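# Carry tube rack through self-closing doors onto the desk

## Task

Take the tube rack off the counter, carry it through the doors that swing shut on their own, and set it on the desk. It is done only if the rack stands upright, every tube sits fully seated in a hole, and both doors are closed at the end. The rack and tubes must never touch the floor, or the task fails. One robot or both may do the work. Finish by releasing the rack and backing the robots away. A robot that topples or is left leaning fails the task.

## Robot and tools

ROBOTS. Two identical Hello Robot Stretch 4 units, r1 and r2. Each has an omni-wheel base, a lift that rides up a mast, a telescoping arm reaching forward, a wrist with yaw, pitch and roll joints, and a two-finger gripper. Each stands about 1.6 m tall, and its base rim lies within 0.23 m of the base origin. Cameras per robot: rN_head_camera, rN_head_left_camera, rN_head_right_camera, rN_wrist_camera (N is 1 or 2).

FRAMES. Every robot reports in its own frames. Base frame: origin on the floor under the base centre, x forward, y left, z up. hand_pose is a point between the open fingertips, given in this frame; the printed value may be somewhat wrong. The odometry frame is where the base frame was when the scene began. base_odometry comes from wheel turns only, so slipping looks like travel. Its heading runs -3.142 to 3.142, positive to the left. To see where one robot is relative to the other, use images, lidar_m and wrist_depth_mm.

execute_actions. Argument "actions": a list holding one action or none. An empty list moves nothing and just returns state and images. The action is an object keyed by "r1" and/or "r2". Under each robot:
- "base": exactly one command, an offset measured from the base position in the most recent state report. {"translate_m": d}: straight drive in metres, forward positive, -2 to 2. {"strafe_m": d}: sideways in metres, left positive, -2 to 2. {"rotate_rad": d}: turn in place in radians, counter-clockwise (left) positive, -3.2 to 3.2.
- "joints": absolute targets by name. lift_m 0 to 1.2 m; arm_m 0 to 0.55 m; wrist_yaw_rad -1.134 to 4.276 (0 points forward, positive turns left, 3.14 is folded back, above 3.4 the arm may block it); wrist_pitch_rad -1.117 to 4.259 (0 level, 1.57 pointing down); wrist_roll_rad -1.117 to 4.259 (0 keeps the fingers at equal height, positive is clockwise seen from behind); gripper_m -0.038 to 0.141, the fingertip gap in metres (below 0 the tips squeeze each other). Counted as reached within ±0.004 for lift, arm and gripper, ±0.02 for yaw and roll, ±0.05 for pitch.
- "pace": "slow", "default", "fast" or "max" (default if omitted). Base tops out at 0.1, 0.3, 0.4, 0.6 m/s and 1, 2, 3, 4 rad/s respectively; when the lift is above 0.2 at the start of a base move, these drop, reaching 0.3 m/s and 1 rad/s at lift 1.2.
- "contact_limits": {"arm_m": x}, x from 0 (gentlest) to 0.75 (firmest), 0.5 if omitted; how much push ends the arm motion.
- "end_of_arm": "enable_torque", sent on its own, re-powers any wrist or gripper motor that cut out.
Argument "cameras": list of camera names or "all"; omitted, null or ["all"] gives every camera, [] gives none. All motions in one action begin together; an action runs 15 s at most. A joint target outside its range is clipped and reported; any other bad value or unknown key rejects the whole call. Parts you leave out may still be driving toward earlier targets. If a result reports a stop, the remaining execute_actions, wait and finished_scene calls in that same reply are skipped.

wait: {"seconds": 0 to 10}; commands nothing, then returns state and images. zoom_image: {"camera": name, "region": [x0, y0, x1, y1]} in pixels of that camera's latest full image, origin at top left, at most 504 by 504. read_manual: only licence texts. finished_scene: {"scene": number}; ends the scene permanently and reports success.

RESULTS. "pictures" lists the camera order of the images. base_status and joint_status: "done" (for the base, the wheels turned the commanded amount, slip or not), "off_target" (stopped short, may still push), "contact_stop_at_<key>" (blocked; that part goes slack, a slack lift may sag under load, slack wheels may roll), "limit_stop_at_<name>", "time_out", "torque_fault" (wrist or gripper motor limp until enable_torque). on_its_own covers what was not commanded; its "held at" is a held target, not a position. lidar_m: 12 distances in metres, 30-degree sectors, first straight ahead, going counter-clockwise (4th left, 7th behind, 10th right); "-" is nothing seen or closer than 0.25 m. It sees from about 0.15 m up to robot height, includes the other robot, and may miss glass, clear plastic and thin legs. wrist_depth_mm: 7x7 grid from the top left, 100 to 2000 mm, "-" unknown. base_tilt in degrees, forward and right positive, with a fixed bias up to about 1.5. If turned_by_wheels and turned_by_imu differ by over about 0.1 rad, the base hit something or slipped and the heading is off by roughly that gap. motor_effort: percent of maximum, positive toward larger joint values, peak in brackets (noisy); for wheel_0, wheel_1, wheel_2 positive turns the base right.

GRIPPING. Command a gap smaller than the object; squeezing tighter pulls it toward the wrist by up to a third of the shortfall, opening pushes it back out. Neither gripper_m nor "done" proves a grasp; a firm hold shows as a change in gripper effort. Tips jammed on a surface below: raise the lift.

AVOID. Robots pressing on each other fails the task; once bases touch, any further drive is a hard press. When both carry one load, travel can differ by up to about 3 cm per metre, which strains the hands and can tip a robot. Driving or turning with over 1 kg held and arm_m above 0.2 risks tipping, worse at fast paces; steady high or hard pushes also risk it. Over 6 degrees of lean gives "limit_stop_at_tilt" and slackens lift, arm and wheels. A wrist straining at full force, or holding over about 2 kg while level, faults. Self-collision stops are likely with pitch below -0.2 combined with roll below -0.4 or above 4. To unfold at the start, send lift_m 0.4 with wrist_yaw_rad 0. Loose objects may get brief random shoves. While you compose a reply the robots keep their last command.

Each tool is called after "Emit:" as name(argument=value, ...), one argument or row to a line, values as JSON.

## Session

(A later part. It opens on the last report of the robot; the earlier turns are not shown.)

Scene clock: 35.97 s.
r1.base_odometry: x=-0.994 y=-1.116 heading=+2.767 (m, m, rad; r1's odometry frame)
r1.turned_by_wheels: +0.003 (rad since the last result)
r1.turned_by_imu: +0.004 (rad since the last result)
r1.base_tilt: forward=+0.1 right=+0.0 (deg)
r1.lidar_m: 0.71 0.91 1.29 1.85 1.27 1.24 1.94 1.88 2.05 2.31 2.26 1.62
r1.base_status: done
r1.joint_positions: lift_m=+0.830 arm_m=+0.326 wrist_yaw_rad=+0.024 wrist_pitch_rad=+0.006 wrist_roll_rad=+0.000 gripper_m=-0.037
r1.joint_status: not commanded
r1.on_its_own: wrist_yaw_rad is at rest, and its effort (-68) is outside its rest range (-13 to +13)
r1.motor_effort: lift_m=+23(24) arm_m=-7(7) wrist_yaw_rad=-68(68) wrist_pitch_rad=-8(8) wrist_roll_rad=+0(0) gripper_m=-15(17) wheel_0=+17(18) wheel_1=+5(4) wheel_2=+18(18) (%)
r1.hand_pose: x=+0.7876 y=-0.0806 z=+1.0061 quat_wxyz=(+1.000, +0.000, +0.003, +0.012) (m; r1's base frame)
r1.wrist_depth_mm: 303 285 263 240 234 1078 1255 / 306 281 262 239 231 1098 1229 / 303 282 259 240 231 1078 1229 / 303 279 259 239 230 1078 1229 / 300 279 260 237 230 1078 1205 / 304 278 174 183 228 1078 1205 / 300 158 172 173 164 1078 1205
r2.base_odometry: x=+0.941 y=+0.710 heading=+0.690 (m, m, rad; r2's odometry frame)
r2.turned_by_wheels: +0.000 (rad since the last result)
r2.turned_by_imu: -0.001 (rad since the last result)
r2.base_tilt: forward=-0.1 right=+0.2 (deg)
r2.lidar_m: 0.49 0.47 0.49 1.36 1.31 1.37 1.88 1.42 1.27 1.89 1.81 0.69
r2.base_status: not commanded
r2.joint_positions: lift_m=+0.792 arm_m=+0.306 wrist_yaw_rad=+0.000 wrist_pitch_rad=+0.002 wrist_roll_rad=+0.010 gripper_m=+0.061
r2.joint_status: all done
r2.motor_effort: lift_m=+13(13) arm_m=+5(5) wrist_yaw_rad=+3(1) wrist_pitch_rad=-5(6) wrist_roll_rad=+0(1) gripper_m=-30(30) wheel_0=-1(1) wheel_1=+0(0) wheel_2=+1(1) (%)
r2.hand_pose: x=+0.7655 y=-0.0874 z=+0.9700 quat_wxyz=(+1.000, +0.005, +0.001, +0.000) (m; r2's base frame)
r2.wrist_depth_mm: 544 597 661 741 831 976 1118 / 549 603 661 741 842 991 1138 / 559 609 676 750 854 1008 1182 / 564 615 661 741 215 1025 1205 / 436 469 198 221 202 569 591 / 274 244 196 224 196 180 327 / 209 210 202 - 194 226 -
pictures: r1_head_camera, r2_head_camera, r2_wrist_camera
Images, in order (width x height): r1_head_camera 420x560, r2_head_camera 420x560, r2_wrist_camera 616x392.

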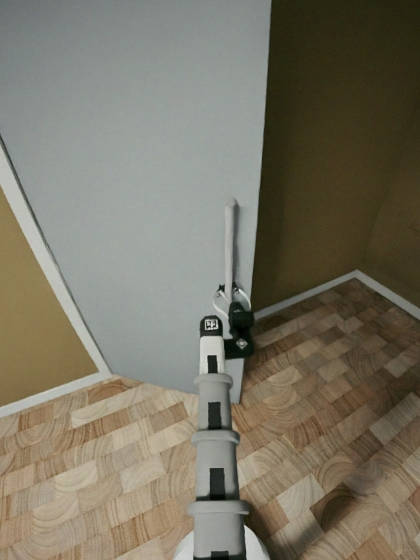

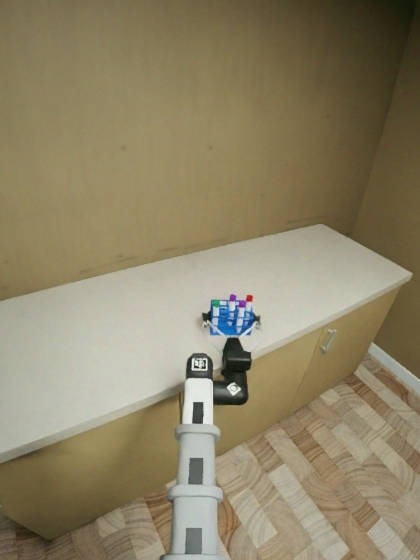

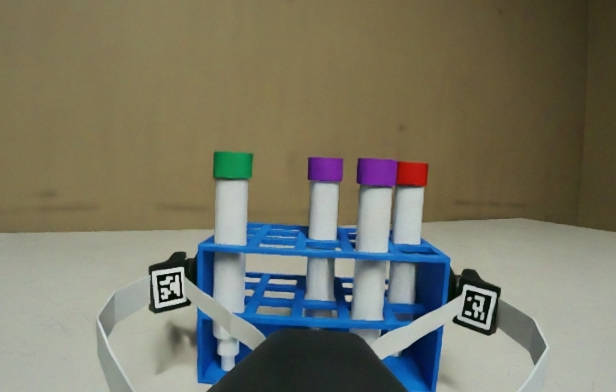

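Emit:
execute_actions(
  actions=[
    {"r1":{"base":{"strafe_m":0.13},"joints":{"arm_m":0.15},"pace":"slow"},"r2":{"joints":{"lift_m":0.84},"pace":"slow"}},
  ],
  cameras=["r1_head_camera","r2_wrist_camera"],
)

Scene clock: 39.33 s.
r1.base_odometry: x=-1.041 y=-1.237 heading=+2.766 (m, m, rad; r1's odometry frame)
r1.turned_by_wheels: -0.001 (rad since the last result)
r1.turned_by_imu: -0.002 (rad since the last result)
r1.base_tilt: forward=+0.0 right=+0.1 (deg)
r1.lidar_m: 0.56 0.81 1.24 1.75 1.31 1.18 1.98 1.94 2.10 2.40 2.38 0.60
r1.base_status: done
r1.joint_positions: lift_m=+0.830 arm_m=+0.151 wrist_yaw_rad=-0.001 wrist_pitch_rad=+0.006 wrist_roll_rad=+0.000 gripper_m=-0.037
r1.joint_status: all done
r1.motor_effort: lift_m=+23(24) arm_m=-7(10) wrist_yaw_rad=+4(67) wrist_pitch_rad=-8(8) wrist_roll_rad=+0(0) gripper_m=-16(21) wheel_0=-4(15) wheel_1=+0(11) wheel_2=-3(15) (%)
r1.hand_pose: x=+0.6106 y=-0.0878 z=+1.0061 quat_wxyz=(+1.000, +0.000, +0.003, -0.001) (m; r1's base frame)
r1.wrist_depth_mm: 392 332 285 168 223 209 1576 / 389 330 283 168 223 209 1576 / 389 330 283 167 222 209 1537 / 387 327 282 167 221 208 1537 / 382 329 281 166 221 208 1499 / 389 325 270 166 211 207 1499 / 384 319 264 163 215 198 1537
r2.base_odometry: x=+0.941 y=+0.710 heading=+0.690 (m, m, rad; r2's odometry frame)
r2.turned_by_wheels: +0.000 (rad since the last result)
r2.turned_by_imu: +0.000 (rad since the last result)
r2.base_tilt: forward=-0.1 right=+0.2 (deg)
r2.lidar_m: 0.51 0.46 0.49 1.36 1.30 1.36 1.88 3.62 1.20 1.88 1.82 0.69
r2.base_status: not commanded
r2.joint_positions: lift_m=+0.840 arm_m=+0.306 wrist_yaw_rad=+0.000 wrist_pitch_rad=+0.003 wrist_roll_rad=+0.010 gripper_m=+0.061
r2.joint_status: all done
r2.motor_effort: lift_m=+23(23) arm_m=+5(5) wrist_yaw_rad=+0(0) wrist_pitch_rad=-7(8) wrist_roll_rad=+0(1) gripper_m=-29(31) wheel_0=-1(1) wheel_1=+0(0) wheel_2=+1(1) (%)
r2.hand_pose: x=+0.7655 y=-0.0874 z=+1.0169 quat_wxyz=(+1.000, +0.005, +0.001, +0.000) (m; r2's base frame)
r2.wrist_depth_mm: 539 591 661 741 842 976 1138 / 549 603 668 741 842 991 1160 / 559 609 668 750 854 991 1205 / 564 615 654 741 216 1042 1229 / 559 603 198 220 203 809 831 / 382 340 195 224 197 180 455 / 293 294 204 - 194 315 -
pictures: r1_head_camera, r2_wrist_camera
Images, in order (width x height): r1_head_camera 420x560, r2_wrist_camera 616x392.

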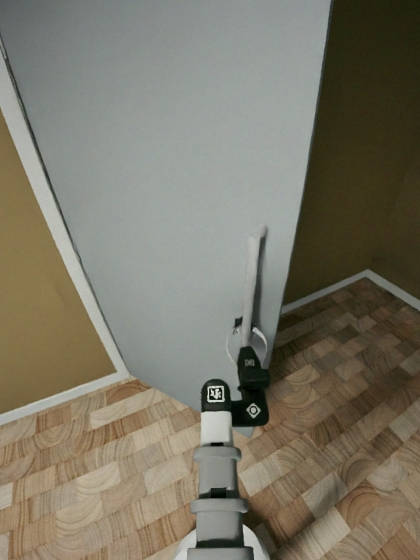

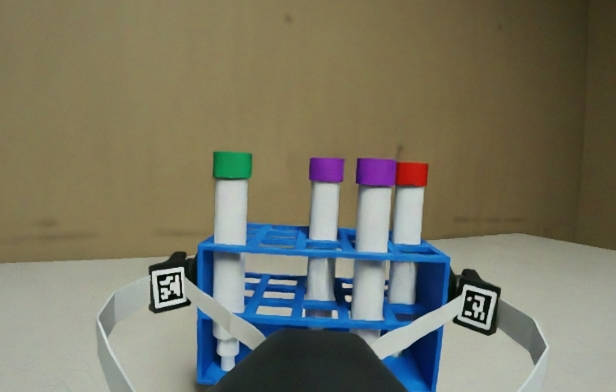

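Emit:
execute_actions(
  actions=[
    {"r1":{"base":{"strafe_m":0.10},"joints":{"arm_m":0.03},"pace":"slow"},"r2":{"base":{"rotate_rad":0.5},"joints":{"arm_m":0.0},"pace":"slow"}},
  ],
  cameras=["r1_head_camera","r2_wrist_camera","r2_head_right_camera"],
)

Scene clock: 44.37 s.
r1.base_odometry: x=-1.078 y=-1.330 heading=+2.766 (m, m, rad; r1's odometry frame)
r1.turned_by_wheels: +0.000 (rad since the last result)
r1.turned_by_imu: -0.003 (rad since the last result)
r1.base_tilt: forward=+0.1 right=+0.2 (deg)
r1.lidar_m: 0.40 0.79 1.20 1.65 1.59 1.10 2.01 1.99 2.14 2.53 2.47 0.44
r1.base_status: done
r1.joint_positions: lift_m=+0.830 arm_m=+0.031 wrist_yaw_rad=-0.002 wrist_pitch_rad=+0.006 wrist_roll_rad=+0.000 gripper_m=-0.038
r1.joint_status: all done
r1.motor_effort: lift_m=+24(23) arm_m=-8(8) wrist_yaw_rad=+7(43) wrist_pitch_rad=-7(8) wrist_roll_rad=+1(0) gripper_m=-17(19) wheel_0=-4(13) wheel_1=+2(4) wheel_2=-4(7) (%)
r1.hand_pose: x=+0.4904 y=-0.0881 z=+1.0061 quat_wxyz=(+1.000, +0.000, +0.003, -0.001) (m; r1's base frame)
r1.wrist_depth_mm: 564 407 312 163 216 188 1756 / 569 404 310 162 215 189 1618 / 564 399 309 162 215 186 1618 / 554 399 309 162 214 186 1708 / 559 399 307 162 214 184 1618 / 559 399 290 162 200 183 1618 / 539 384 279 157 206 175 1618
r2.base_odometry: x=+0.941 y=+0.710 heading=+1.190 (m, m, rad; r2's odometry frame)
r2.turned_by_wheels: +0.500 (rad since the last result)
r2.turned_by_imu: +0.503 (rad since the last result)
r2.base_tilt: forward=-0.1 right=+0.2 (deg)
r2.lidar_m: 0.45 0.49 1.37 1.30 1.35 1.84 3.74 1.13 1.90 1.81 0.72 0.46
r2.base_status: done
r2.joint_positions: lift_m=+0.840 arm_m=+0.002 wrist_yaw_rad=+0.000 wrist_pitch_rad=+0.003 wrist_roll_rad=+0.010 gripper_m=+0.061
r2.joint_status: all done
joint sent to its limit — the command would take r2.arm_m past its lower limit, so that joint was sent only as far as its limit.
r2.motor_effort: lift_m=+23(23) arm_m=-5(7) wrist_yaw_rad=+0(0) wrist_pitch_rad=-9(8) wrist_roll_rad=+1(0) gripper_m=-29(30) wheel_0=-1(6) wheel_1=-3(5) wheel_2=-1(7) (%)
r2.hand_pose: x=+0.4613 y=-0.0874 z=+1.0169 quat_wxyz=(+1.000, +0.005, +0.002, +0.000) (m; r2's base frame)
r2.wrist_depth_mm: 866 842 854 842 831 842 842 / 854 854 854 854 842 831 842 / 878 878 866 854 854 854 854 / 904 866 878 878 215 866 866 / 640 661 197 221 202 809 831 / 387 345 195 225 196 180 462 / 294 297 204 - 195 320 -
pictures: r1_head_camera, r2_head_right_camera, r2_wrist_camera
Images, in order (width x height): r1_head_camera 420x560, r2_head_right_camera 420x672, r2_wrist_camera 616x392.

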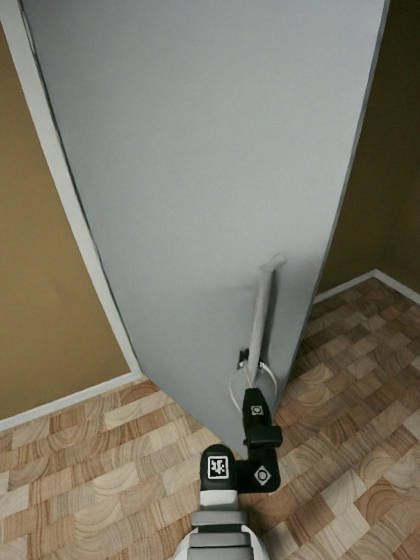

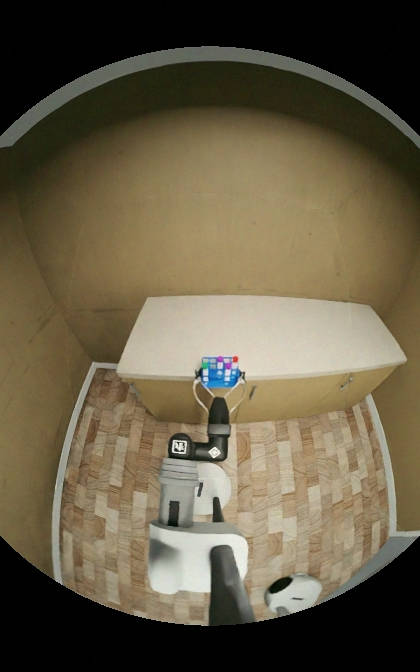

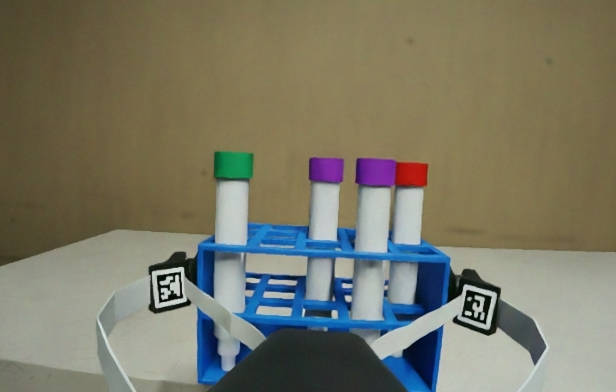

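Emit:
execute_actions(
  actions=[
    {"r1":{"base":{"strafe_m":0.045},"joints":{"arm_m":0.0},"pace":"slow"},"r2":{"base":{"translate_m":-1.93}}},
  ],
  cameras=["r1_head_camera","r2_head_right_camera"],
)

Scene clock: 52.90 s.
r1.base_odometry: x=-1.094 y=-1.372 heading=+2.765 (m, m, rad; r1's odometry frame)
r1.turned_by_wheels: +0.000 (rad since the last result)
r1.turned_by_imu: -0.003 (rad since the last result)
r1.base_tilt: forward=+0.0 right=+0.5 (deg)
r1.lidar_m: 0.36 0.77 1.17 1.62 1.56 1.70 2.06 2.00 0.64 0.89 2.50 0.39
r1.base_status: done
r1.joint_positions: lift_m=+0.830 arm_m=+0.001 wrist_yaw_rad=-0.003 wrist_pitch_rad=+0.006 wrist_roll_rad=+0.000 gripper_m=-0.038
r1.joint_status: all done
r1.motor_effort: lift_m=+24(24) arm_m=-6(9) wrist_yaw_rad=+8(27) wrist_pitch_rad=-8(8) wrist_roll_rad=+1(0) gripper_m=-17(15) wheel_0=-5(10) wheel_1=+2(7) wheel_2=-3(4) (%)
r1.hand_pose: x=+0.4602 y=-0.0882 z=+1.0061 quat_wxyz=(+1.000, +0.000, +0.003, -0.001) (m; r1's base frame)
r1.wrist_depth_mm: 676 433 307 148 199 167 946 / 683 430 307 147 200 168 917 / 683 427 306 146 200 169 917 / 661 421 304 146 200 168 1661 / 661 421 304 145 198 168 891 / 676 424 282 144 184 167 1708 / 647 404 272 142 190 155 1708
r2.base_odometry: x=+0.224 y=-1.082 heading=+1.190 (m, m, rad; r2's odometry frame)
r2.turned_by_wheels: +0.000 (rad since the last result)
r2.turned_by_imu: +0.005 (rad since the last result)
r2.base_tilt: forward=-0.2 right=+0.2 (deg)
r2.lidar_m: 0.43 1.85 1.35 1.26 1.34 1.79 1.71 1.73 1.93 1.83 0.92 0.87
r2.base_status: done
r2.joint_positions: lift_m=+0.840 arm_m=+0.002 wrist_yaw_rad=+0.000 wrist_pitch_rad=+0.003 wrist_roll_rad=+0.010 gripper_m=+0.061
r2.joint_status: not commanded
r2.motor_effort: lift_m=+22(23) arm_m=-6(5) wrist_yaw_rad=+1(1) wrist_pitch_rad=-7(8) wrist_roll_rad=+1(1) gripper_m=-30(31) wheel_0=-1(7) wheel_1=-1(6) wheel_2=-2(8) (%)
r2.hand_pose: x=+0.4613 y=-0.0874 z=+1.0169 quat_wxyz=(+1.000, +0.005, +0.002, +0.000) (m; r2's base frame)
r2.wrist_depth_mm: 1808 - - - - - - / 1863 - - - - - - / 1863 - - - - - - / 1921 - - - 213 - - / 1921 - 198 220 202 - - / 1863 - 196 225 198 180 - / 1863 1921 204 - 195 - -
pictures: r1_head_camera, r2_head_right_camera
Images, in order (width x height): r1_head_camera 420x560, r2_head_right_camera 420x672.

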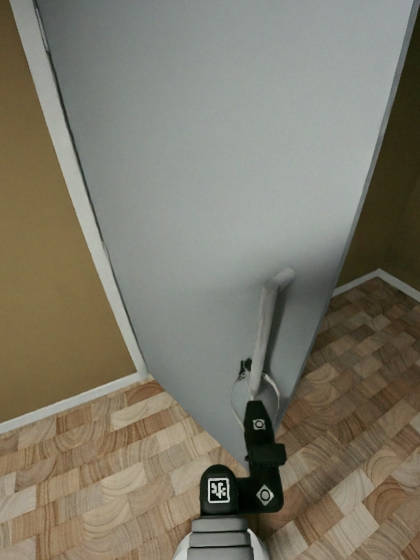

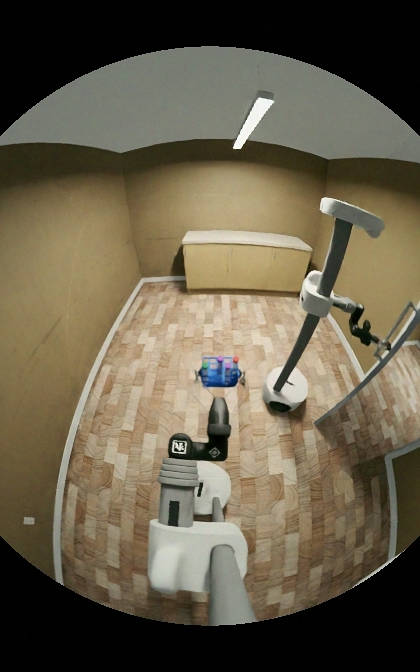

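Emit:
execute_actions(
  actions=[
    {"r1":{"base":{"translate_m":-0.04},"pace":"slow"},"r2":{"base":{"rotate_rad":-1.55},"pace":"slow"}},
  ],
  cameras=["r2_head_camera","r2_head_left_camera"],
)

Scene clock: 56.07 s.
r1.base_odometry: x=-1.057 y=-1.386 heading=+2.765 (m, m, rad; r1's odometry frame)
r1.turned_by_wheels: +0.000 (rad since the last result)
r1.turned_by_imu: -0.001 (rad since the last result)
r1.base_tilt: forward=+0.0 right=+0.3 (deg)
r1.lidar_m: 0.40 0.84 1.23 1.60 1.56 1.68 2.01 1.97 0.85 0.86 2.51 0.40
r1.base_status: done
r1.joint_positions: lift_m=+0.830 arm_m=+0.001 wrist_yaw_rad=+0.007 wrist_pitch_rad=+0.006 wrist_roll_rad=+0.000 gripper_m=-0.037
r1.joint_status: not commanded
r1.on_its_own: wrist_yaw_rad is at rest, and its effort (-21) is outside its rest range (-13 to +13)
r1.motor_effort: lift_m=+24(23) arm_m=-7(6) wrist_yaw_rad=-21(22) wrist_pitch_rad=-7(7) wrist_roll_rad=+0(1) gripper_m=-19(20) wheel_0=+1(7) wheel_1=-3(4) wheel_2=+5(4) (%)
r1.hand_pose: x=+0.4611 y=-0.0853 z=+1.0061 quat_wxyz=(+1.000, +0.000, +0.003, +0.004) (m; r1's base frame)
r1.wrist_depth_mm: 798 504 340 174 211 184 1756 / 778 496 336 173 211 185 1661 / 788 488 336 172 210 185 1708 / 788 484 334 171 211 183 1756 / 788 480 332 171 210 182 1618 / 788 488 189 169 199 183 1708 / 788 410 307 166 198 173 1661
r2.base_odometry: x=+0.224 y=-1.082 heading=-0.360 (m, m, rad; r2's odometry frame)
r2.turned_by_wheels: -1.550 (rad since the last result)
r2.turned_by_imu: -1.562 (rad since the last result)
r2.base_tilt: forward=-0.1 right=+0.2 (deg)
r2.lidar_m: 0.42 0.92 0.85 2.42 1.82 1.33 1.28 1.32 1.79 1.66 1.76 1.91
r2.base_status: done
r2.joint_positions: lift_m=+0.840 arm_m=+0.002 wrist_yaw_rad=+0.000 wrist_pitch_rad=+0.003 wrist_roll_rad=+0.010 gripper_m=+0.061
r2.joint_status: not commanded
r2.motor_effort: lift_m=+22(22) arm_m=-4(5) wrist_yaw_rad=+1(0) wrist_pitch_rad=-8(9) wrist_roll_rad=+1(0) gripper_m=-31(31) wheel_0=+1(11) wheel_1=+2(3) wheel_2=+2(8) (%)
r2.hand_pose: x=+0.4613 y=-0.0874 z=+1.0169 quat_wxyz=(+1.000, +0.005, +0.002, +0.000) (m; r2's base frame)
r2.wrist_depth_mm: 842 1464 - - 1576 1537 1499 / 798 1499 - - 1537 1576 1576 / 809 1618 - - 1576 1537 1537 / 820 1708 - - 215 1661 1576 / 904 1366 198 221 202 1576 1499 / 891 1008 196 224 197 180 1618 / 891 1661 204 - 194 1618 1661
pictures: r2_head_camera, r2_head_left_camera
Images, in order (width x height): r2_head_camera 420x560, r2_head_left_camera 420x672.

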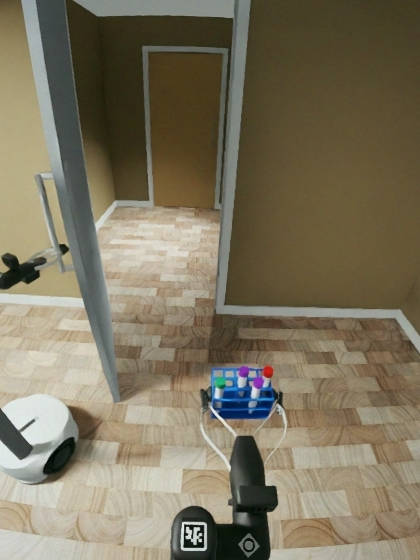

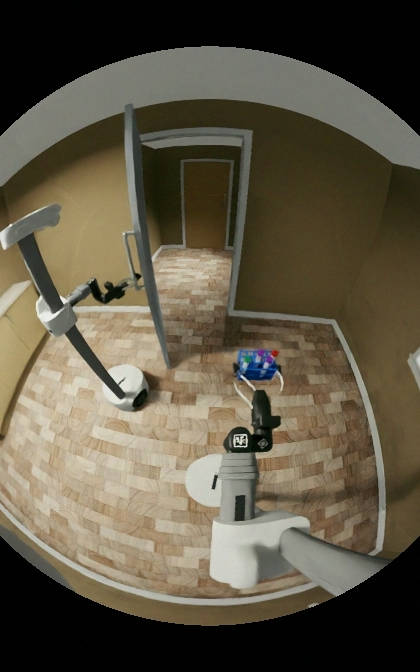

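Emit:
execute_actions(
  actions=[
    {"r1":{"base":{"strafe_m":0.05},"pace":"slow"},"r2":{"base":{"rotate_rad":0.275},"pace":"slow"}},
  ],
  cameras=["r2_head_camera"],
)

Scene clock: 58.90 s.
r1.base_odometry: x=-1.076 y=-1.433 heading=+2.765 (m, m, rad; r1's odometry frame)
r1.turned_by_wheels: +0.000 (rad since the last result)
r1.turned_by_imu: -0.001 (rad since the last result)
r1.base_tilt: forward=+0.1 right=+0.3 (deg)
r1.lidar_m: 0.35 0.88 1.19 1.55 1.51 1.63 2.04 1.98 0.91 0.77 2.57 0.38
r1.base_status: done
r1.joint_positions: lift_m=+0.830 arm_m=+0.001 wrist_yaw_rad=-0.003 wrist_pitch_rad=+0.006 wrist_roll_rad=+0.000 gripper_m=-0.038
r1.joint_status: not commanded
r1.motor_effort: lift_m=+24(23) arm_m=-5(6) wrist_yaw_rad=+8(26) wrist_pitch_rad=-7(8) wrist_roll_rad=+0(0) gripper_m=-16(19) wheel_0=-2(9) wheel_1=+0(4) wheel_2=-3(7) (%)
r1.hand_pose: x=+0.4601 y=-0.0882 z=+1.0061 quat_wxyz=(+1.000, +0.000, +0.003, -0.001) (m; r1's base frame)
r1.wrist_depth_mm: 778 508 329 144 195 160 - / 778 500 325 143 195 161 960 / 778 492 324 143 195 162 146 / 788 492 324 143 196 162 976 / 778 484 322 142 195 161 - / 768 496 294 142 183 160 - / 768 462 283 139 185 151 -
r2.base_odometry: x=+0.224 y=-1.082 heading=-0.085 (m, m, rad; r2's odometry frame)
r2.turned_by_wheels: +0.274 (rad since the last result)
r2.turned_by_imu: +0.276 (rad since the last result)
r2.base_tilt: forward=-0.2 right=+0.2 (deg)
r2.lidar_m: 0.42 0.92 1.06 2.43 1.48 1.29 1.28 1.52 1.68 1.70 2.02 1.83
r2.base_status: done
r2.joint_positions: lift_m=+0.840 arm_m=+0.002 wrist_yaw_rad=+0.000 wrist_pitch_rad=+0.003 wrist_roll_rad=+0.010 gripper_m=+0.061
r2.joint_status: not commanded
r2.motor_effort: lift_m=+22(22) arm_m=-5(5) wrist_yaw_rad=-1(1) wrist_pitch_rad=-9(8) wrist_roll_rad=-1(0) gripper_m=-30(30) wheel_0=-2(7) wheel_1=-2(4) wheel_2=-3(3) (%)
r2.hand_pose: x=+0.4613 y=-0.0874 z=+1.0169 quat_wxyz=(+1.000, +0.005, +0.002, +0.000) (m; r2's base frame)
r2.wrist_depth_mm: - 1983 1060 - - 1397 1336 / - 1921 1098 - - 1397 1336 / - 1983 1060 - - 1464 1336 / - 931 866 - 215 1430 1366 / - - 198 221 202 1430 1366 / - 891 196 224 198 180 1336 / 1863 1863 204 - 195 1464 1336
pictures: r2_head_camera
Images, in order (width x height): r2_head_camera 420x560.

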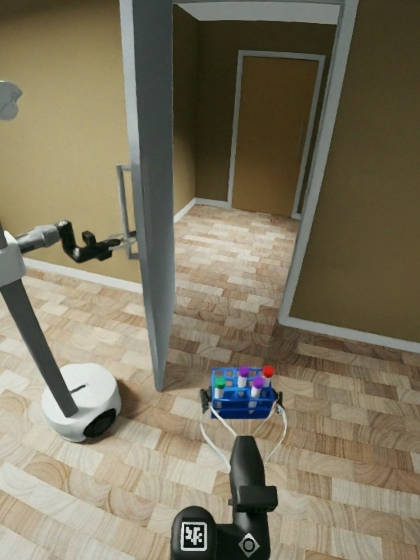

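Emit:
zoom_image(
  camera="r2_head_camera",
  region=[200, 30, 360, 230],
)

Emit:
execute_actions(
  actions=[
    {"r2":{"base":{"translate_m":1.47}}},
  ],
  cameras=["r2_head_camera","r2_head_left_camera"],
)

Region (200, 30, 360, 230) of r2_head_camera's 420x560 image, scaled by 2.520, with more detail than that image has; it fills the left 403 columns of this view, and the rest is white.

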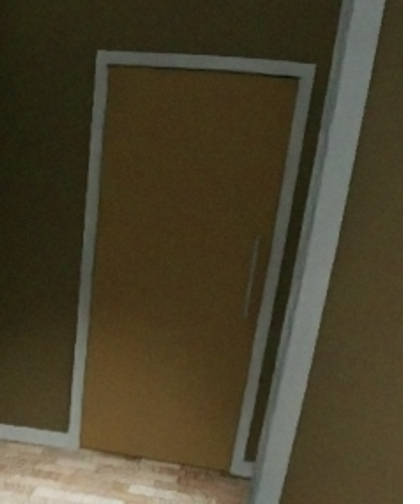

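Scene clock: 65.60 s.
r1.base_odometry: x=-1.076 y=-1.433 heading=+2.765 (m, m, rad; r1's odometry frame)
r1.turned_by_wheels: +0.000 (rad since the last result)
r1.turned_by_imu: -0.002 (rad since the last result)
r1.base_tilt: forward=+0.1 right=+0.2 (deg)
r1.lidar_m: 0.35 0.86 1.19 1.55 1.51 1.64 2.03 1.98 2.14 2.64 2.57 0.39
r1.base_status: not commanded
r1.joint_positions: lift_m=+0.830 arm_m=+0.001 wrist_yaw_rad=-0.003 wrist_pitch_rad=+0.006 wrist_roll_rad=+0.000 gripper_m=-0.038
r1.joint_status: not commanded
r1.motor_effort: lift_m=+24(24) arm_m=-5(5) wrist_yaw_rad=+9(10) wrist_pitch_rad=-7(7) wrist_roll_rad=+0(1) gripper_m=-19(17) wheel_0=-2(2) wheel_1=+1(0) wheel_2=-3(2) (%)
r1.hand_pose: x=+0.4600 y=-0.0884 z=+1.0061 quat_wxyz=(+1.000, +0.000, +0.003, -0.002) (m; r1's base frame)
r1.wrist_depth_mm: 798 508 327 144 195 160 - / 778 500 324 143 196 161 991 / 788 492 324 144 196 162 146 / 778 492 322 143 195 161 991 / 768 484 322 143 195 161 - / 768 488 294 142 183 160 - / 778 455 281 139 184 150 -
r2.base_odometry: x=+1.688 y=-1.207 heading=-0.085 (m, m, rad; r2's odometry frame)
r2.turned_by_wheels: +0.000 (rad since the last result)
r2.turned_by_imu: -0.006 (rad since the last result)
r2.base_tilt: forward=-0.1 right=+0.2 (deg)
r2.lidar_m: 0.41 0.33 0.25 - 0.25 0.32 2.72 2.38 2.13 0.85 0.64 2.26
r2.base_status: done
r2.joint_positions: lift_m=+0.840 arm_m=+0.002 wrist_yaw_rad=+0.000 wrist_pitch_rad=+0.003 wrist_roll_rad=+0.010 gripper_m=+0.061
r2.joint_status: not commanded
r2.motor_effort: lift_m=+22(22) arm_m=-5(5) wrist_yaw_rad=+1(0) wrist_pitch_rad=-9(8) wrist_roll_rad=+1(1) gripper_m=-30(30) wheel_0=+1(5) wheel_1=+0(5) wheel_2=+1(15) (%)
r2.hand_pose: x=+0.4613 y=-0.0874 z=+1.0169 quat_wxyz=(+1.000, +0.005, +0.002, +0.000) (m; r2's base frame)
r2.wrist_depth_mm: 976 1255 1756 - - - - / 1008 1281 1808 - - - - / 1008 1308 1808 - - - - / 1025 1336 1618 - 216 - - / 1042 1281 198 221 203 - - / 1042 1182 196 224 197 180 - / 1078 1366 204 - 195 - -
pictures: r2_head_camera, r2_head_left_camera
Images, in order (width x height): r2_head_camera 420x560, r2_head_left_camera 420x672.

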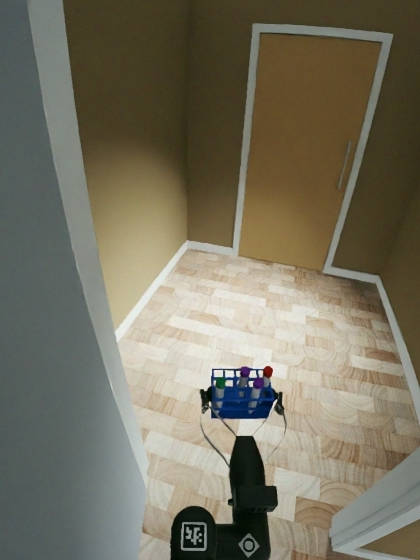

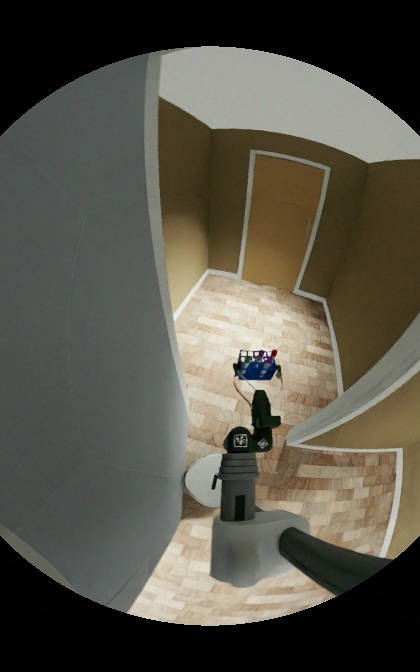

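Emit:
execute_actions(
  actions=[
    {"r1":{"joints":{"gripper_m":0.08}},"r2":{"base":{"rotate_rad":-0.27},"pace":"slow"}},
  ],
  cameras=["r1_head_camera","r1_wrist_camera","r2_head_camera"],
)

Scene clock: 67.80 s.
r1.base_odometry: x=-1.075 y=-1.433 heading=+2.765 (m, m, rad; r1's odometry frame)
r1.turned_by_wheels: +0.000 (rad since the last result)
r1.turned_by_imu: -0.001 (rad since the last result)
r1.base_tilt: forward=+0.1 right=+0.2 (deg)
r1.lidar_m: 0.41 0.90 1.19 1.54 1.51 1.62 2.05 2.00 2.14 2.64 2.58 0.40
r1.base_status: not commanded
r1.joint_positions: lift_m=+0.830 arm_m=+0.001 wrist_yaw_rad=-0.004 wrist_pitch_rad=+0.006 wrist_roll_rad=+0.000 gripper_m=+0.080
r1.joint_status: all done
r1.motor_effort: lift_m=+23(24) arm_m=-4(6) wrist_yaw_rad=+13(21) wrist_pitch_rad=-6(7) wrist_roll_rad=+0(0) gripper_m=+2(14) wheel_0=-2(2) wheel_1=+0(0) wheel_2=-3(3) (%)
r1.hand_pose: x=+0.4597 y=-0.0887 z=+1.0063 quat_wxyz=(+1.000, +0.000, +0.003, -0.002) (m; r1's base frame)
r1.wrist_depth_mm: 788 549 375 287 215 195 176 / 778 549 375 289 216 196 175 / 768 535 370 287 216 195 175 / 778 535 368 286 216 195 178 / 768 539 368 286 216 195 175 / 778 535 210 285 174 193 174 / 788 544 355 267 182 184 -
r2.base_odometry: x=+1.688 y=-1.207 heading=-0.355 (m, m, rad; r2's odometry frame)
r2.turned_by_wheels: -0.270 (rad since the last result)
r2.turned_by_imu: -0.272 (rad since the last result)
r2.base_tilt: forward=-0.1 right=+0.2 (deg)
r2.lidar_m: 0.42 0.46 0.26 0.25 - 0.25 0.39 2.81 2.20 1.63 0.66 0.73
r2.base_status: done
r2.joint_positions: lift_m=+0.840 arm_m=+0.002 wrist_yaw_rad=+0.000 wrist_pitch_rad=+0.003 wrist_roll_rad=+0.010 gripper_m=+0.061
r2.joint_status: not commanded
r2.motor_effort: lift_m=+22(22) arm_m=-5(5) wrist_yaw_rad=+1(2) wrist_pitch_rad=-8(8) wrist_roll_rad=+0(0) gripper_m=-30(30) wheel_0=-3(4) wheel_1=+3(5) wheel_2=+3(7) (%)
r2.hand_pose: x=+0.4613 y=-0.0874 z=+1.0169 quat_wxyz=(+1.000, +0.005, +0.002, +0.000) (m; r2's base frame)
r2.wrist_depth_mm: 1366 1983 - - - - 1618 / 1366 - - - - - 1537 / 1397 - - - - - 1537 / 1430 - - - 214 - 1499 / 1499 - 198 220 202 - 1464 / 1464 1708 196 224 198 180 1430 / 1464 1863 204 - 195 1921 1366
pictures: r1_head_camera, r1_wrist_camera, r2_head_camera
Images, in order (width x height): r1_head_camera 420x560, r1_wrist_camera 616x392, r2_head_camera 420x560.

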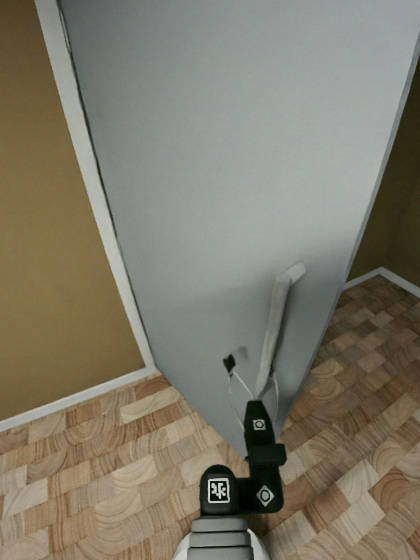

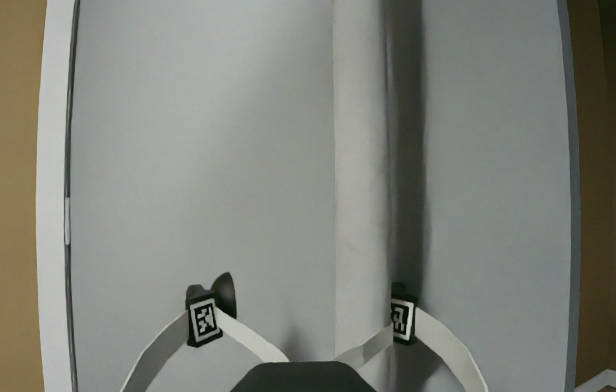

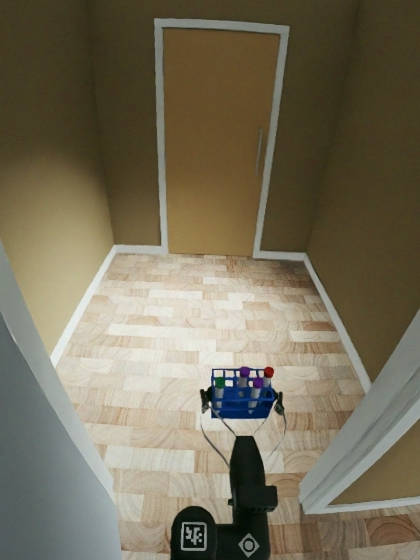

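Emit:
execute_actions(
  actions=[
    {"r1":{"base":{"translate_m":-0.12},"joints":{"wrist_yaw_rad":-0.07,"gripper_m":0.1},"pace":"slow"}},
  ],
  cameras=["r1_head_right_camera","r1_wrist_camera"],
)

Scene clock: 70.67 s.
r1.base_odometry: x=-0.964 y=-1.477 heading=+2.765 (m, m, rad; r1's odometry frame)
r1.turned_by_wheels: +0.000 (rad since the last result)
r1.turned_by_imu: -0.001 (rad since the last result)
r1.base_tilt: forward=+0.0 right=+0.3 (deg)
r1.lidar_m: 0.48 1.10 1.31 1.48 1.45 1.56 1.92 1.87 2.03 2.69 2.63 0.51
r1.base_status: done
r1.joint_positions: lift_m=+0.830 arm_m=+0.001 wrist_yaw_rad=-0.070 wrist_pitch_rad=+0.006 wrist_roll_rad=+0.000 gripper_m=+0.100
r1.joint_status: all done
r1.motor_effort: lift_m=+23(24) arm_m=-5(5) wrist_yaw_rad=-1(10) wrist_pitch_rad=-6(6) wrist_roll_rad=-1(1) gripper_m=-1(1) wheel_0=-2(4) wheel_1=-1(4) wheel_2=+2(5) (%)
r1.hand_pose: x=+0.4533 y=-0.1073 z=+1.0062 quat_wxyz=(+0.999, +0.000, +0.003, -0.035) (m; r1's base frame)
r1.wrist_depth_mm: 878 668 484 364 319 1863 - / 866 647 480 364 319 1756 - / 854 654 477 353 320 1756 - / 854 654 473 351 317 1808 - / 854 640 477 349 319 1756 - / 866 654 220 349 211 1756 - / 854 585 477 145 310 1808 -
r2.base_odometry: x=+1.688 y=-1.207 heading=-0.355 (m, m, rad; r2's odometry frame)
r2.turned_by_wheels: +0.000 (rad since the last result)
r2.turned_by_imu: +0.000 (rad since the last result)
r2.base_tilt: forward=-0.1 right=+0.2 (deg)
r2.lidar_m: 0.42 0.45 0.25 0.25 - 0.25 0.37 2.80 2.21 1.67 0.66 0.73
r2.base_status: not commanded
r2.joint_positions: lift_m=+0.840 arm_m=+0.002 wrist_yaw_rad=+0.000 wrist_pitch_rad=+0.003 wrist_roll_rad=+0.010 gripper_m=+0.061
r2.joint_status: not commanded
r2.motor_effort: lift_m=+22(22) arm_m=-5(5) wrist_yaw_rad=+1(0) wrist_pitch_rad=-8(8) wrist_roll_rad=+1(0) gripper_m=-30(29) wheel_0=-3(3) wheel_1=+3(3) wheel_2=+3(3) (%)
r2.hand_pose: x=+0.4613 y=-0.0874 z=+1.0169 quat_wxyz=(+1.000, +0.005, +0.002, +0.000) (m; r2's base frame)
r2.wrist_depth_mm: 1336 1983 - - - - 1576 / 1397 - - - - - 1499 / 1430 - - - - - 1537 / 1464 - - - 213 - 1464 / 1464 - 198 221 202 - 1464 / 1430 1708 196 224 198 180 1430 / 1430 1863 204 - 195 1921 1336
pictures: r1_head_right_camera, r1_wrist_camera
Images, in order (width x height): r1_head_right_camera 420x672, r1_wrist_camera 616x392.

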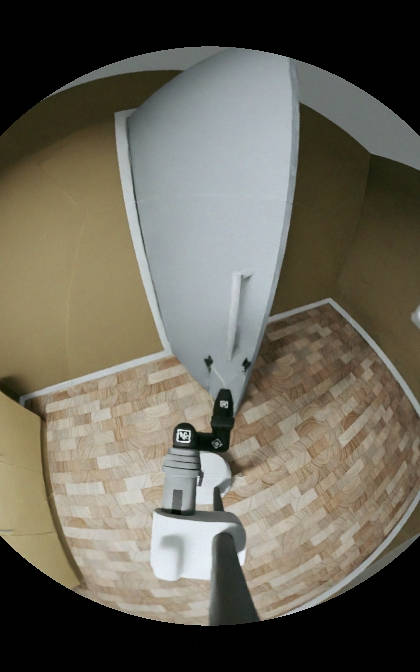

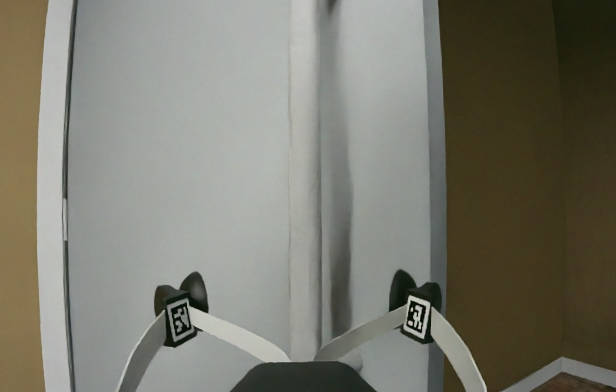

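Emit:
execute_actions(
  actions=[
    {"r1":{"base":{"rotate_rad":0.53},"joints":{"wrist_yaw_rad":3.0,"gripper_m":0.03}}},
  ],
  cameras=["r1_head_right_camera"],
)

Scene clock: 74.00 s.
r1.base_odometry: x=-0.964 y=-1.477 heading=-2.988 (m, m, rad; r1's odometry frame)
r1.turned_by_wheels: +0.530 (rad since the last result)
r1.turned_by_imu: +0.536 (rad since the last result)
r1.base_tilt: forward=+0.1 right=+0.0 (deg)
r1.lidar_m: 1.08 1.31 1.48 1.45 1.58 1.91 1.86 2.02 2.69 2.61 0.53 0.48
r1.base_status: done
r1.joint_positions: lift_m=+0.830 arm_m=+0.001 wrist_yaw_rad=+3.000 wrist_pitch_rad=+0.006 wrist_roll_rad=+0.000 gripper_m=+0.030
r1.joint_status: all done
r1.motor_effort: lift_m=+24(24) arm_m=-4(4) wrist_yaw_rad=+1(2) wrist_pitch_rad=-6(5) wrist_roll_rad=-1(0) gripper_m=-2(2) wheel_0=+0(5) wheel_1=+1(9) wheel_2=+0(5) (%)
r1.hand_pose: x=-0.1016 y=+0.1273 z=+1.0062 quat_wxyz=(+0.071, -0.003, +0.000, +0.997) (m; r1's base frame)
r1.wrist_depth_mm: 139 239 - - - - - / 116 144 - - - - - / 117 144 - - - - - / 136 177 - - - - - / 1983 1983 1983 - - - - / 1863 1921 208 - - - - / 1863 1863 1863 152 - - -
r2.base_odometry: x=+1.688 y=-1.207 heading=-0.355 (m, m, rad; r2's odometry frame)
r2.turned_by_wheels: +0.000 (rad since the last result)
r2.turned_by_imu: +0.000 (rad since the last result)
r2.base_tilt: forward=-0.1 right=+0.2 (deg)
r2.lidar_m: 0.41 0.46 0.25 0.25 - 0.25 0.39 2.82 2.21 1.65 0.66 0.70
r2.base_status: not commanded
r2.joint_positions: lift_m=+0.840 arm_m=+0.002 wrist_yaw_rad=+0.000 wrist_pitch_rad=+0.003 wrist_roll_rad=+0.010 gripper_m=+0.061
r2.joint_status: not commanded
r2.motor_effort: lift_m=+22(22) arm_m=-5(5) wrist_yaw_rad=-1(0) wrist_pitch_rad=-8(8) wrist_roll_rad=+0(0) gripper_m=-29(30) wheel_0=-3(3) wheel_1=+3(3) wheel_2=+3(3) (%)
r2.hand_pose: x=+0.4613 y=-0.0874 z=+1.0169 quat_wxyz=(+1.000, +0.005, +0.002, +0.000) (m; r2's base frame)
r2.wrist_depth_mm: 1366 1921 - - - - 1537 / 1397 - - - - - 1499 / 1430 - - - - - 1499 / 1464 - - - 214 - 1464 / 1464 - 198 220 202 - 1464 / 1397 1661 197 225 198 180 1464 / 1430 1863 204 - 195 1921 1336
pictures: r1_head_right_camera
Images, in order (width x height): r1_head_right_camera 420x672.

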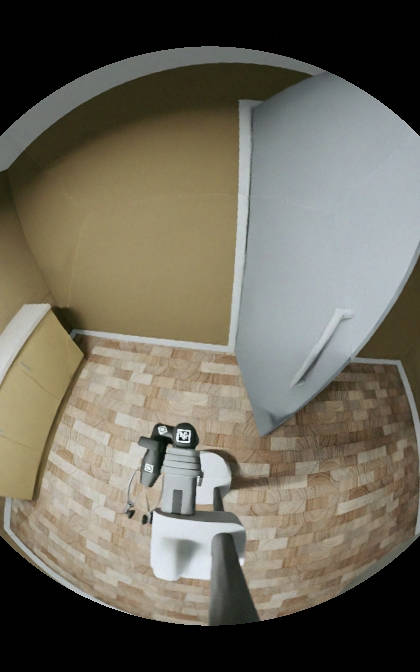

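Emit:
execute_actions(
  actions=[
    {"r1":{"base":{"strafe_m":-0.68},"pace":"fast"}},
  ],
  cameras=["r1_head_left_camera","r1_head_camera"],
)

Scene clock: 77.33 s.
r1.base_odometry: x=-1.068 y=-0.805 heading=-2.988 (m, m, rad; r1's odometry frame)
r1.turned_by_wheels: +0.000 (rad since the last result)
r1.turned_by_imu: -0.003 (rad since the last result)
r1.base_tilt: forward=+0.2 right=+0.3 (deg)
r1.lidar_m: 0.52 0.37 1.83 2.14 2.31 1.96 1.92 2.09 2.00 1.91 1.55 1.21
r1.base_status: done
r1.joint_positions: lift_m=+0.830 arm_m=+0.001 wrist_yaw_rad=+3.000 wrist_pitch_rad=+0.006 wrist_roll_rad=+0.000 gripper_m=+0.030
r1.joint_status: not commanded
r1.motor_effort: lift_m=+23(24) arm_m=-5(4) wrist_yaw_rad=+0(1) wrist_pitch_rad=-6(6) wrist_roll_rad=+0(0) gripper_m=-1(5) wheel_0=-2(10) wheel_1=+1(10) wheel_2=+0(0) (%)
r1.hand_pose: x=-0.1016 y=+0.1273 z=+1.0062 quat_wxyz=(+0.071, -0.003, +0.000, +0.997) (m; r1's base frame)
r1.wrist_depth_mm: 139 239 - - - - - / 116 144 - - - - - / 117 143 - - - - - / 136 177 - - - - - / 1983 - - - - - - / 1921 - 208 - - - - / - - - 152 - - -
r2.base_odometry: x=+1.688 y=-1.207 heading=-0.355 (m, m, rad; r2's odometry frame)
r2.turned_by_wheels: +0.000 (rad since the last result)
r2.turned_by_imu: +0.000 (rad since the last result)
r2.base_tilt: forward=-0.1 right=+0.2 (deg)
r2.lidar_m: 0.43 0.47 0.25 0.26 - 0.25 0.38 0.59 2.21 1.67 0.66 0.67
r2.base_status: not commanded
r2.joint_positions: lift_m=+0.840 arm_m=+0.002 wrist_yaw_rad=+0.000 wrist_pitch_rad=+0.003 wrist_roll_rad=+0.010 gripper_m=+0.061
r2.joint_status: not commanded
r2.motor_effort: lift_m=+22(22) arm_m=-5(5) wrist_yaw_rad=+1(1) wrist_pitch_rad=-8(8) wrist_roll_rad=+0(1) gripper_m=-30(31) wheel_0=-3(3) wheel_1=+3(2) wheel_2=+3(3) (%)
r2.hand_pose: x=+0.4613 y=-0.0874 z=+1.0169 quat_wxyz=(+1.000, +0.005, +0.002, +0.000) (m; r2's base frame)
r2.wrist_depth_mm: 1397 1863 - - - - 1576 / 1397 - - - - - 1499 / 1397 - - - - - 1537 / 1430 - - - 214 - 1499 / 1430 - 198 221 202 - 1464 / 1464 1708 197 225 198 180 1464 / 1464 1921 204 - 195 1983 1366
pictures: r1_head_camera, r1_head_left_camera
Images, in order (width x height): r1_head_camera 420x560, r1_head_left_camera 420x672.

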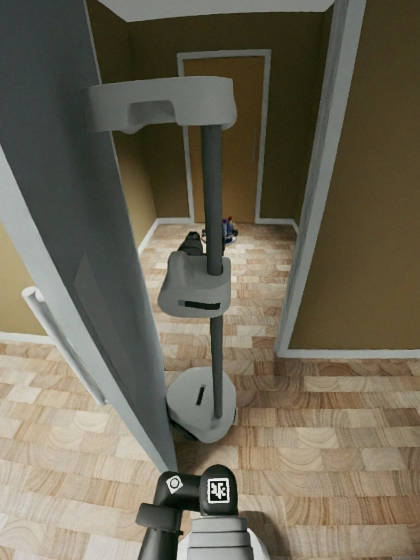

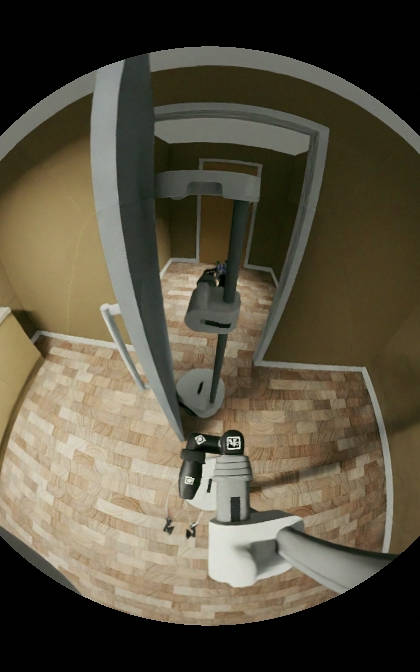

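Emit:
execute_actions(
  actions=[
    {"r1":{"base":{"strafe_m":-0.09}}},
  ],
  cameras=["r1_head_left_camera"],
)

Scene clock: 79.03 s.
r1.base_odometry: x=-1.082 y=-0.716 heading=-2.988 (m, m, rad; r1's odometry frame)
r1.turned_by_wheels: +0.000 (rad since the last result)
r1.turned_by_imu: -0.001 (rad since the last result)
r1.base_tilt: forward=+0.0 right=+0.3 (deg)
r1.lidar_m: 0.53 0.42 0.51 2.23 2.41 1.98 1.93 2.11 1.89 1.81 1.51 1.18
r1.base_status: done
r1.joint_positions: lift_m=+0.830 arm_m=+0.001 wrist_yaw_rad=+3.000 wrist_pitch_rad=+0.006 wrist_roll_rad=+0.000 gripper_m=+0.030
r1.joint_status: not commanded
r1.motor_effort: lift_m=+24(23) arm_m=-4(4) wrist_yaw_rad=+0(1) wrist_pitch_rad=-6(5) wrist_roll_rad=+1(0) gripper_m=-5(2) wheel_0=-1(7) wheel_1=+0(8) wheel_2=+0(0) (%)
r1.hand_pose: x=-0.1016 y=+0.1273 z=+1.0062 quat_wxyz=(+0.071, -0.003, +0.000, +0.997) (m; r1's base frame)
r1.wrist_depth_mm: 139 238 - - - - - / 116 144 - - - - - / 117 144 - - - - - / 136 176 - - - - - / 1983 - - - - - - / - - 207 - - - - / 1983 - - 152 - - -
r2.base_odometry: x=+1.688 y=-1.207 heading=-0.355 (m, m, rad; r2's odometry frame)
r2.turned_by_wheels: +0.000 (rad since the last result)
r2.turned_by_imu: +0.000 (rad since the last result)
r2.base_tilt: forward=-0.1 right=+0.2 (deg)
r2.lidar_m: 0.43 0.48 0.25 0.25 - 0.25 0.36 0.55 2.22 1.65 0.66 0.71
r2.base_status: not commanded
r2.joint_positions: lift_m=+0.840 arm_m=+0.002 wrist_yaw_rad=+0.000 wrist_pitch_rad=+0.003 wrist_roll_rad=+0.010 gripper_m=+0.061
r2.joint_status: not commanded
r2.motor_effort: lift_m=+22(22) arm_m=-5(5) wrist_yaw_rad=+0(3) wrist_pitch_rad=-8(9) wrist_roll_rad=+0(0) gripper_m=-32(30) wheel_0=-3(3) wheel_1=+3(3) wheel_2=+3(3) (%)
r2.hand_pose: x=+0.4613 y=-0.0874 z=+1.0169 quat_wxyz=(+1.000, +0.005, +0.002, +0.000) (m; r2's base frame)
r2.wrist_depth_mm: 1366 1921 - - - - 1661 / 1397 - - - - - 1537 / 1430 - - - - - 1499 / 1464 - - - 213 - 1537 / 1464 - 198 221 202 - 1499 / 1430 1756 196 224 198 180 1464 / 1430 1863 204 - 194 1921 1336
pictures: r1_head_left_camera
Images, in order (width x height): r1_head_left_camera 420x672.

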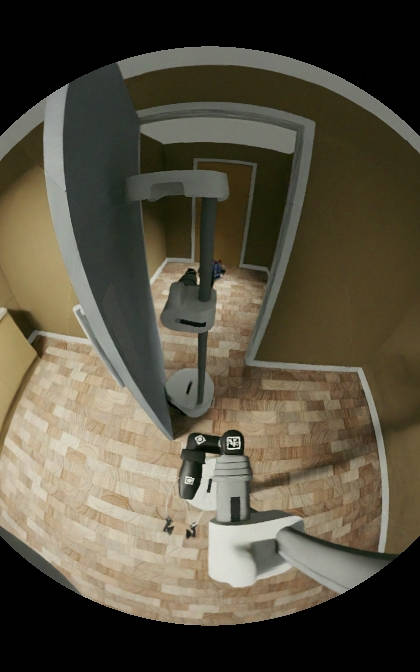

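Emit:
execute_actions(
  actions=[
    {"r1":{"base":{"translate_m":0.18}}},
  ],
  cameras=["r1_head_left_camera"],
)

Scene clock: 81.23 s.
r1.base_odometry: x=-1.260 y=-0.744 heading=-2.988 (m, m, rad; r1's odometry frame)
r1.turned_by_wheels: +0.000 (rad since the last result)
r1.turned_by_imu: -0.001 (rad since the last result)
r1.base_tilt: forward=+0.2 right=+0.1 (deg)
r1.lidar_m: 0.37 0.39 0.32 2.22 2.40 2.17 2.10 2.27 1.91 1.87 1.29 1.01
r1.base_status: done
r1.joint_positions: lift_m=+0.830 arm_m=+0.001 wrist_yaw_rad=+3.000 wrist_pitch_rad=+0.006 wrist_roll_rad=+0.000 gripper_m=+0.030
r1.joint_status: not commanded
r1.motor_effort: lift_m=+24(23) arm_m=-5(4) wrist_yaw_rad=-1(0) wrist_pitch_rad=-7(7) wrist_roll_rad=+0(0) gripper_m=-3(3) wheel_0=+0(5) wheel_1=+0(3) wheel_2=+2(10) (%)
r1.hand_pose: x=-0.1016 y=+0.1273 z=+1.0062 quat_wxyz=(+0.071, -0.003, +0.000, +0.997) (m; r1's base frame)
r1.wrist_depth_mm: 139 238 - - - - - / 116 144 - - - - - / 117 143 - - - - - / 136 177 - - - - - / - - - - - - - / - - 207 - - - - / - - - 152 - - -
r2.base_odometry: x=+1.688 y=-1.207 heading=-0.355 (m, m, rad; r2's odometry frame)
r2.turned_by_wheels: +0.000 (rad since the last result)
r2.turned_by_imu: +0.000 (rad since the last result)
r2.base_tilt: forward=-0.1 right=+0.1 (deg)
r2.lidar_m: 0.44 0.46 0.25 0.25 - 0.25 0.37 0.36 2.21 1.66 0.65 0.71
r2.base_status: not commanded
r2.joint_positions: lift_m=+0.840 arm_m=+0.002 wrist_yaw_rad=+0.000 wrist_pitch_rad=+0.003 wrist_roll_rad=+0.010 gripper_m=+0.061
r2.joint_status: not commanded
r2.motor_effort: lift_m=+22(22) arm_m=-5(5) wrist_yaw_rad=+1(1) wrist_pitch_rad=-8(8) wrist_roll_rad=+0(0) gripper_m=-31(30) wheel_0=-3(3) wheel_1=+2(3) wheel_2=+3(3) (%)
r2.hand_pose: x=+0.4613 y=-0.0874 z=+1.0169 quat_wxyz=(+1.000, +0.005, +0.002, +0.000) (m; r2's base frame)
r2.wrist_depth_mm: 1397 1921 - - - - 1576 / 1397 - - - - - 1537 / 1430 - - - - - 1499 / 1499 - - - 214 - 1537 / 1464 - 198 220 202 - 1499 / 1430 1708 196 224 197 181 1430 / 1464 1921 203 - 195 1983 1308
pictures: r1_head_left_camera
Images, in order (width x height): r1_head_left_camera 420x672.

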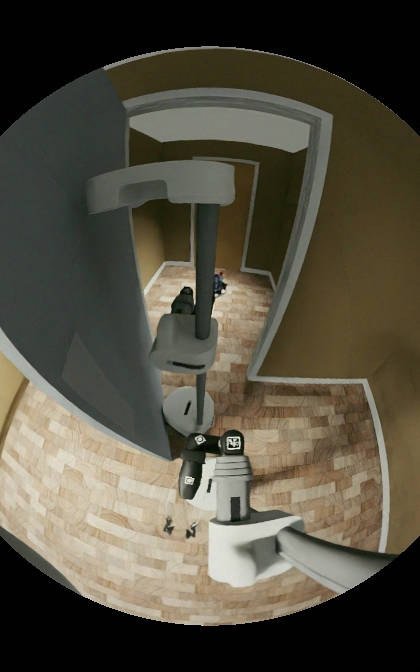

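Emit:
execute_actions(
  actions=[
    {"r1":{"base":{"translate_m":0.13},"pace":"slow"},"r2":{"base":{"translate_m":0.92}}},
  ],
  cameras=["r1_head_left_camera","r2_head_camera","r2_head_right_camera"],
)

Scene clock: 86.10 s.
r1.base_odometry: x=-1.388 y=-0.763 heading=-2.988 (m, m, rad; r1's odometry frame)
r1.turned_by_wheels: +0.000 (rad since the last result)
r1.turned_by_imu: -0.004 (rad since the last result)
r1.base_tilt: forward=+0.1 right=+0.3 (deg)
r1.lidar_m: 1.15 0.36 0.25 2.20 2.37 2.27 2.23 2.43 1.90 1.90 1.15 0.89
r1.base_status: done
r1.joint_positions: lift_m=+0.830 arm_m=+0.001 wrist_yaw_rad=+3.000 wrist_pitch_rad=+0.006 wrist_roll_rad=+0.000 gripper_m=+0.030
r1.joint_status: not commanded
r1.motor_effort: lift_m=+23(23) arm_m=-5(4) wrist_yaw_rad=+1(1) wrist_pitch_rad=-6(7) wrist_roll_rad=+0(1) gripper_m=-2(6) wheel_0=-2(4) wheel_1=+0(12) wheel_2=+0(8) (%)
r1.hand_pose: x=-0.1016 y=+0.1273 z=+1.0062 quat_wxyz=(+0.071, -0.003, +0.000, +0.997) (m; r1's base frame)
r1.wrist_depth_mm: 139 238 - - - - - / 116 144 - - - - - / 117 143 - - - - - / 136 176 - - - - - / - - - - - - - / - - 206 - - - - / - - - 152 - - -
r2.base_odometry: x=+2.551 y=-1.527 heading=-0.355 (m, m, rad; r2's odometry frame)
r2.turned_by_wheels: +0.000 (rad since the last result)
r2.turned_by_imu: -0.004 (rad since the last result)
r2.base_tilt: forward=-0.1 right=+0.2 (deg)
r2.lidar_m: 0.43 1.39 1.02 0.97 0.53 0.57 0.86 1.22 0.62 1.09 1.14 1.55
r2.base_status: done
r2.joint_positions: lift_m=+0.840 arm_m=+0.002 wrist_yaw_rad=+0.000 wrist_pitch_rad=+0.003 wrist_roll_rad=+0.010 gripper_m=+0.061
r2.joint_status: not commanded
r2.motor_effort: lift_m=+22(22) arm_m=-5(5) wrist_yaw_rad=+2(0) wrist_pitch_rad=-8(8) wrist_roll_rad=+0(0) gripper_m=-31(30) wheel_0=+2(7) wheel_1=+0(5) wheel_2=+1(8) (%)
r2.hand_pose: x=+0.4613 y=-0.0874 z=+1.0169 quat_wxyz=(+1.000, +0.005, +0.002, +0.000) (m; r2's base frame)
r2.wrist_depth_mm: 1366 1576 1576 1576 1576 1499 1537 / 1397 1576 1576 1537 1537 1537 1499 / 1397 1618 1576 1618 1576 1537 1499 / 1430 1661 1576 1576 218 1576 1499 / 1430 1661 198 221 202 1618 1499 / 1430 1708 196 224 197 180 1430 / 1430 1661 204 - 194 1618 1308
pictures: r1_head_left_camera, r2_head_camera, r2_head_right_camera
Images, in order (width x height): r1_head_left_camera 420x672, r2_head_camera 420x560, r2_head_right_camera 420x672.

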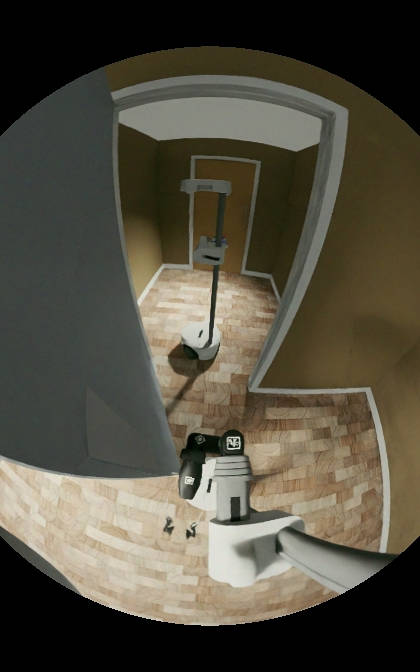

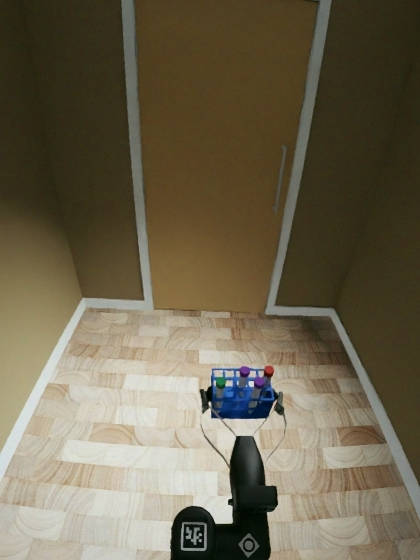

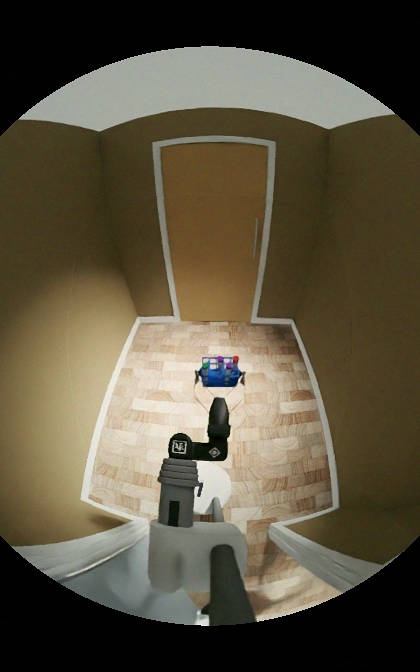

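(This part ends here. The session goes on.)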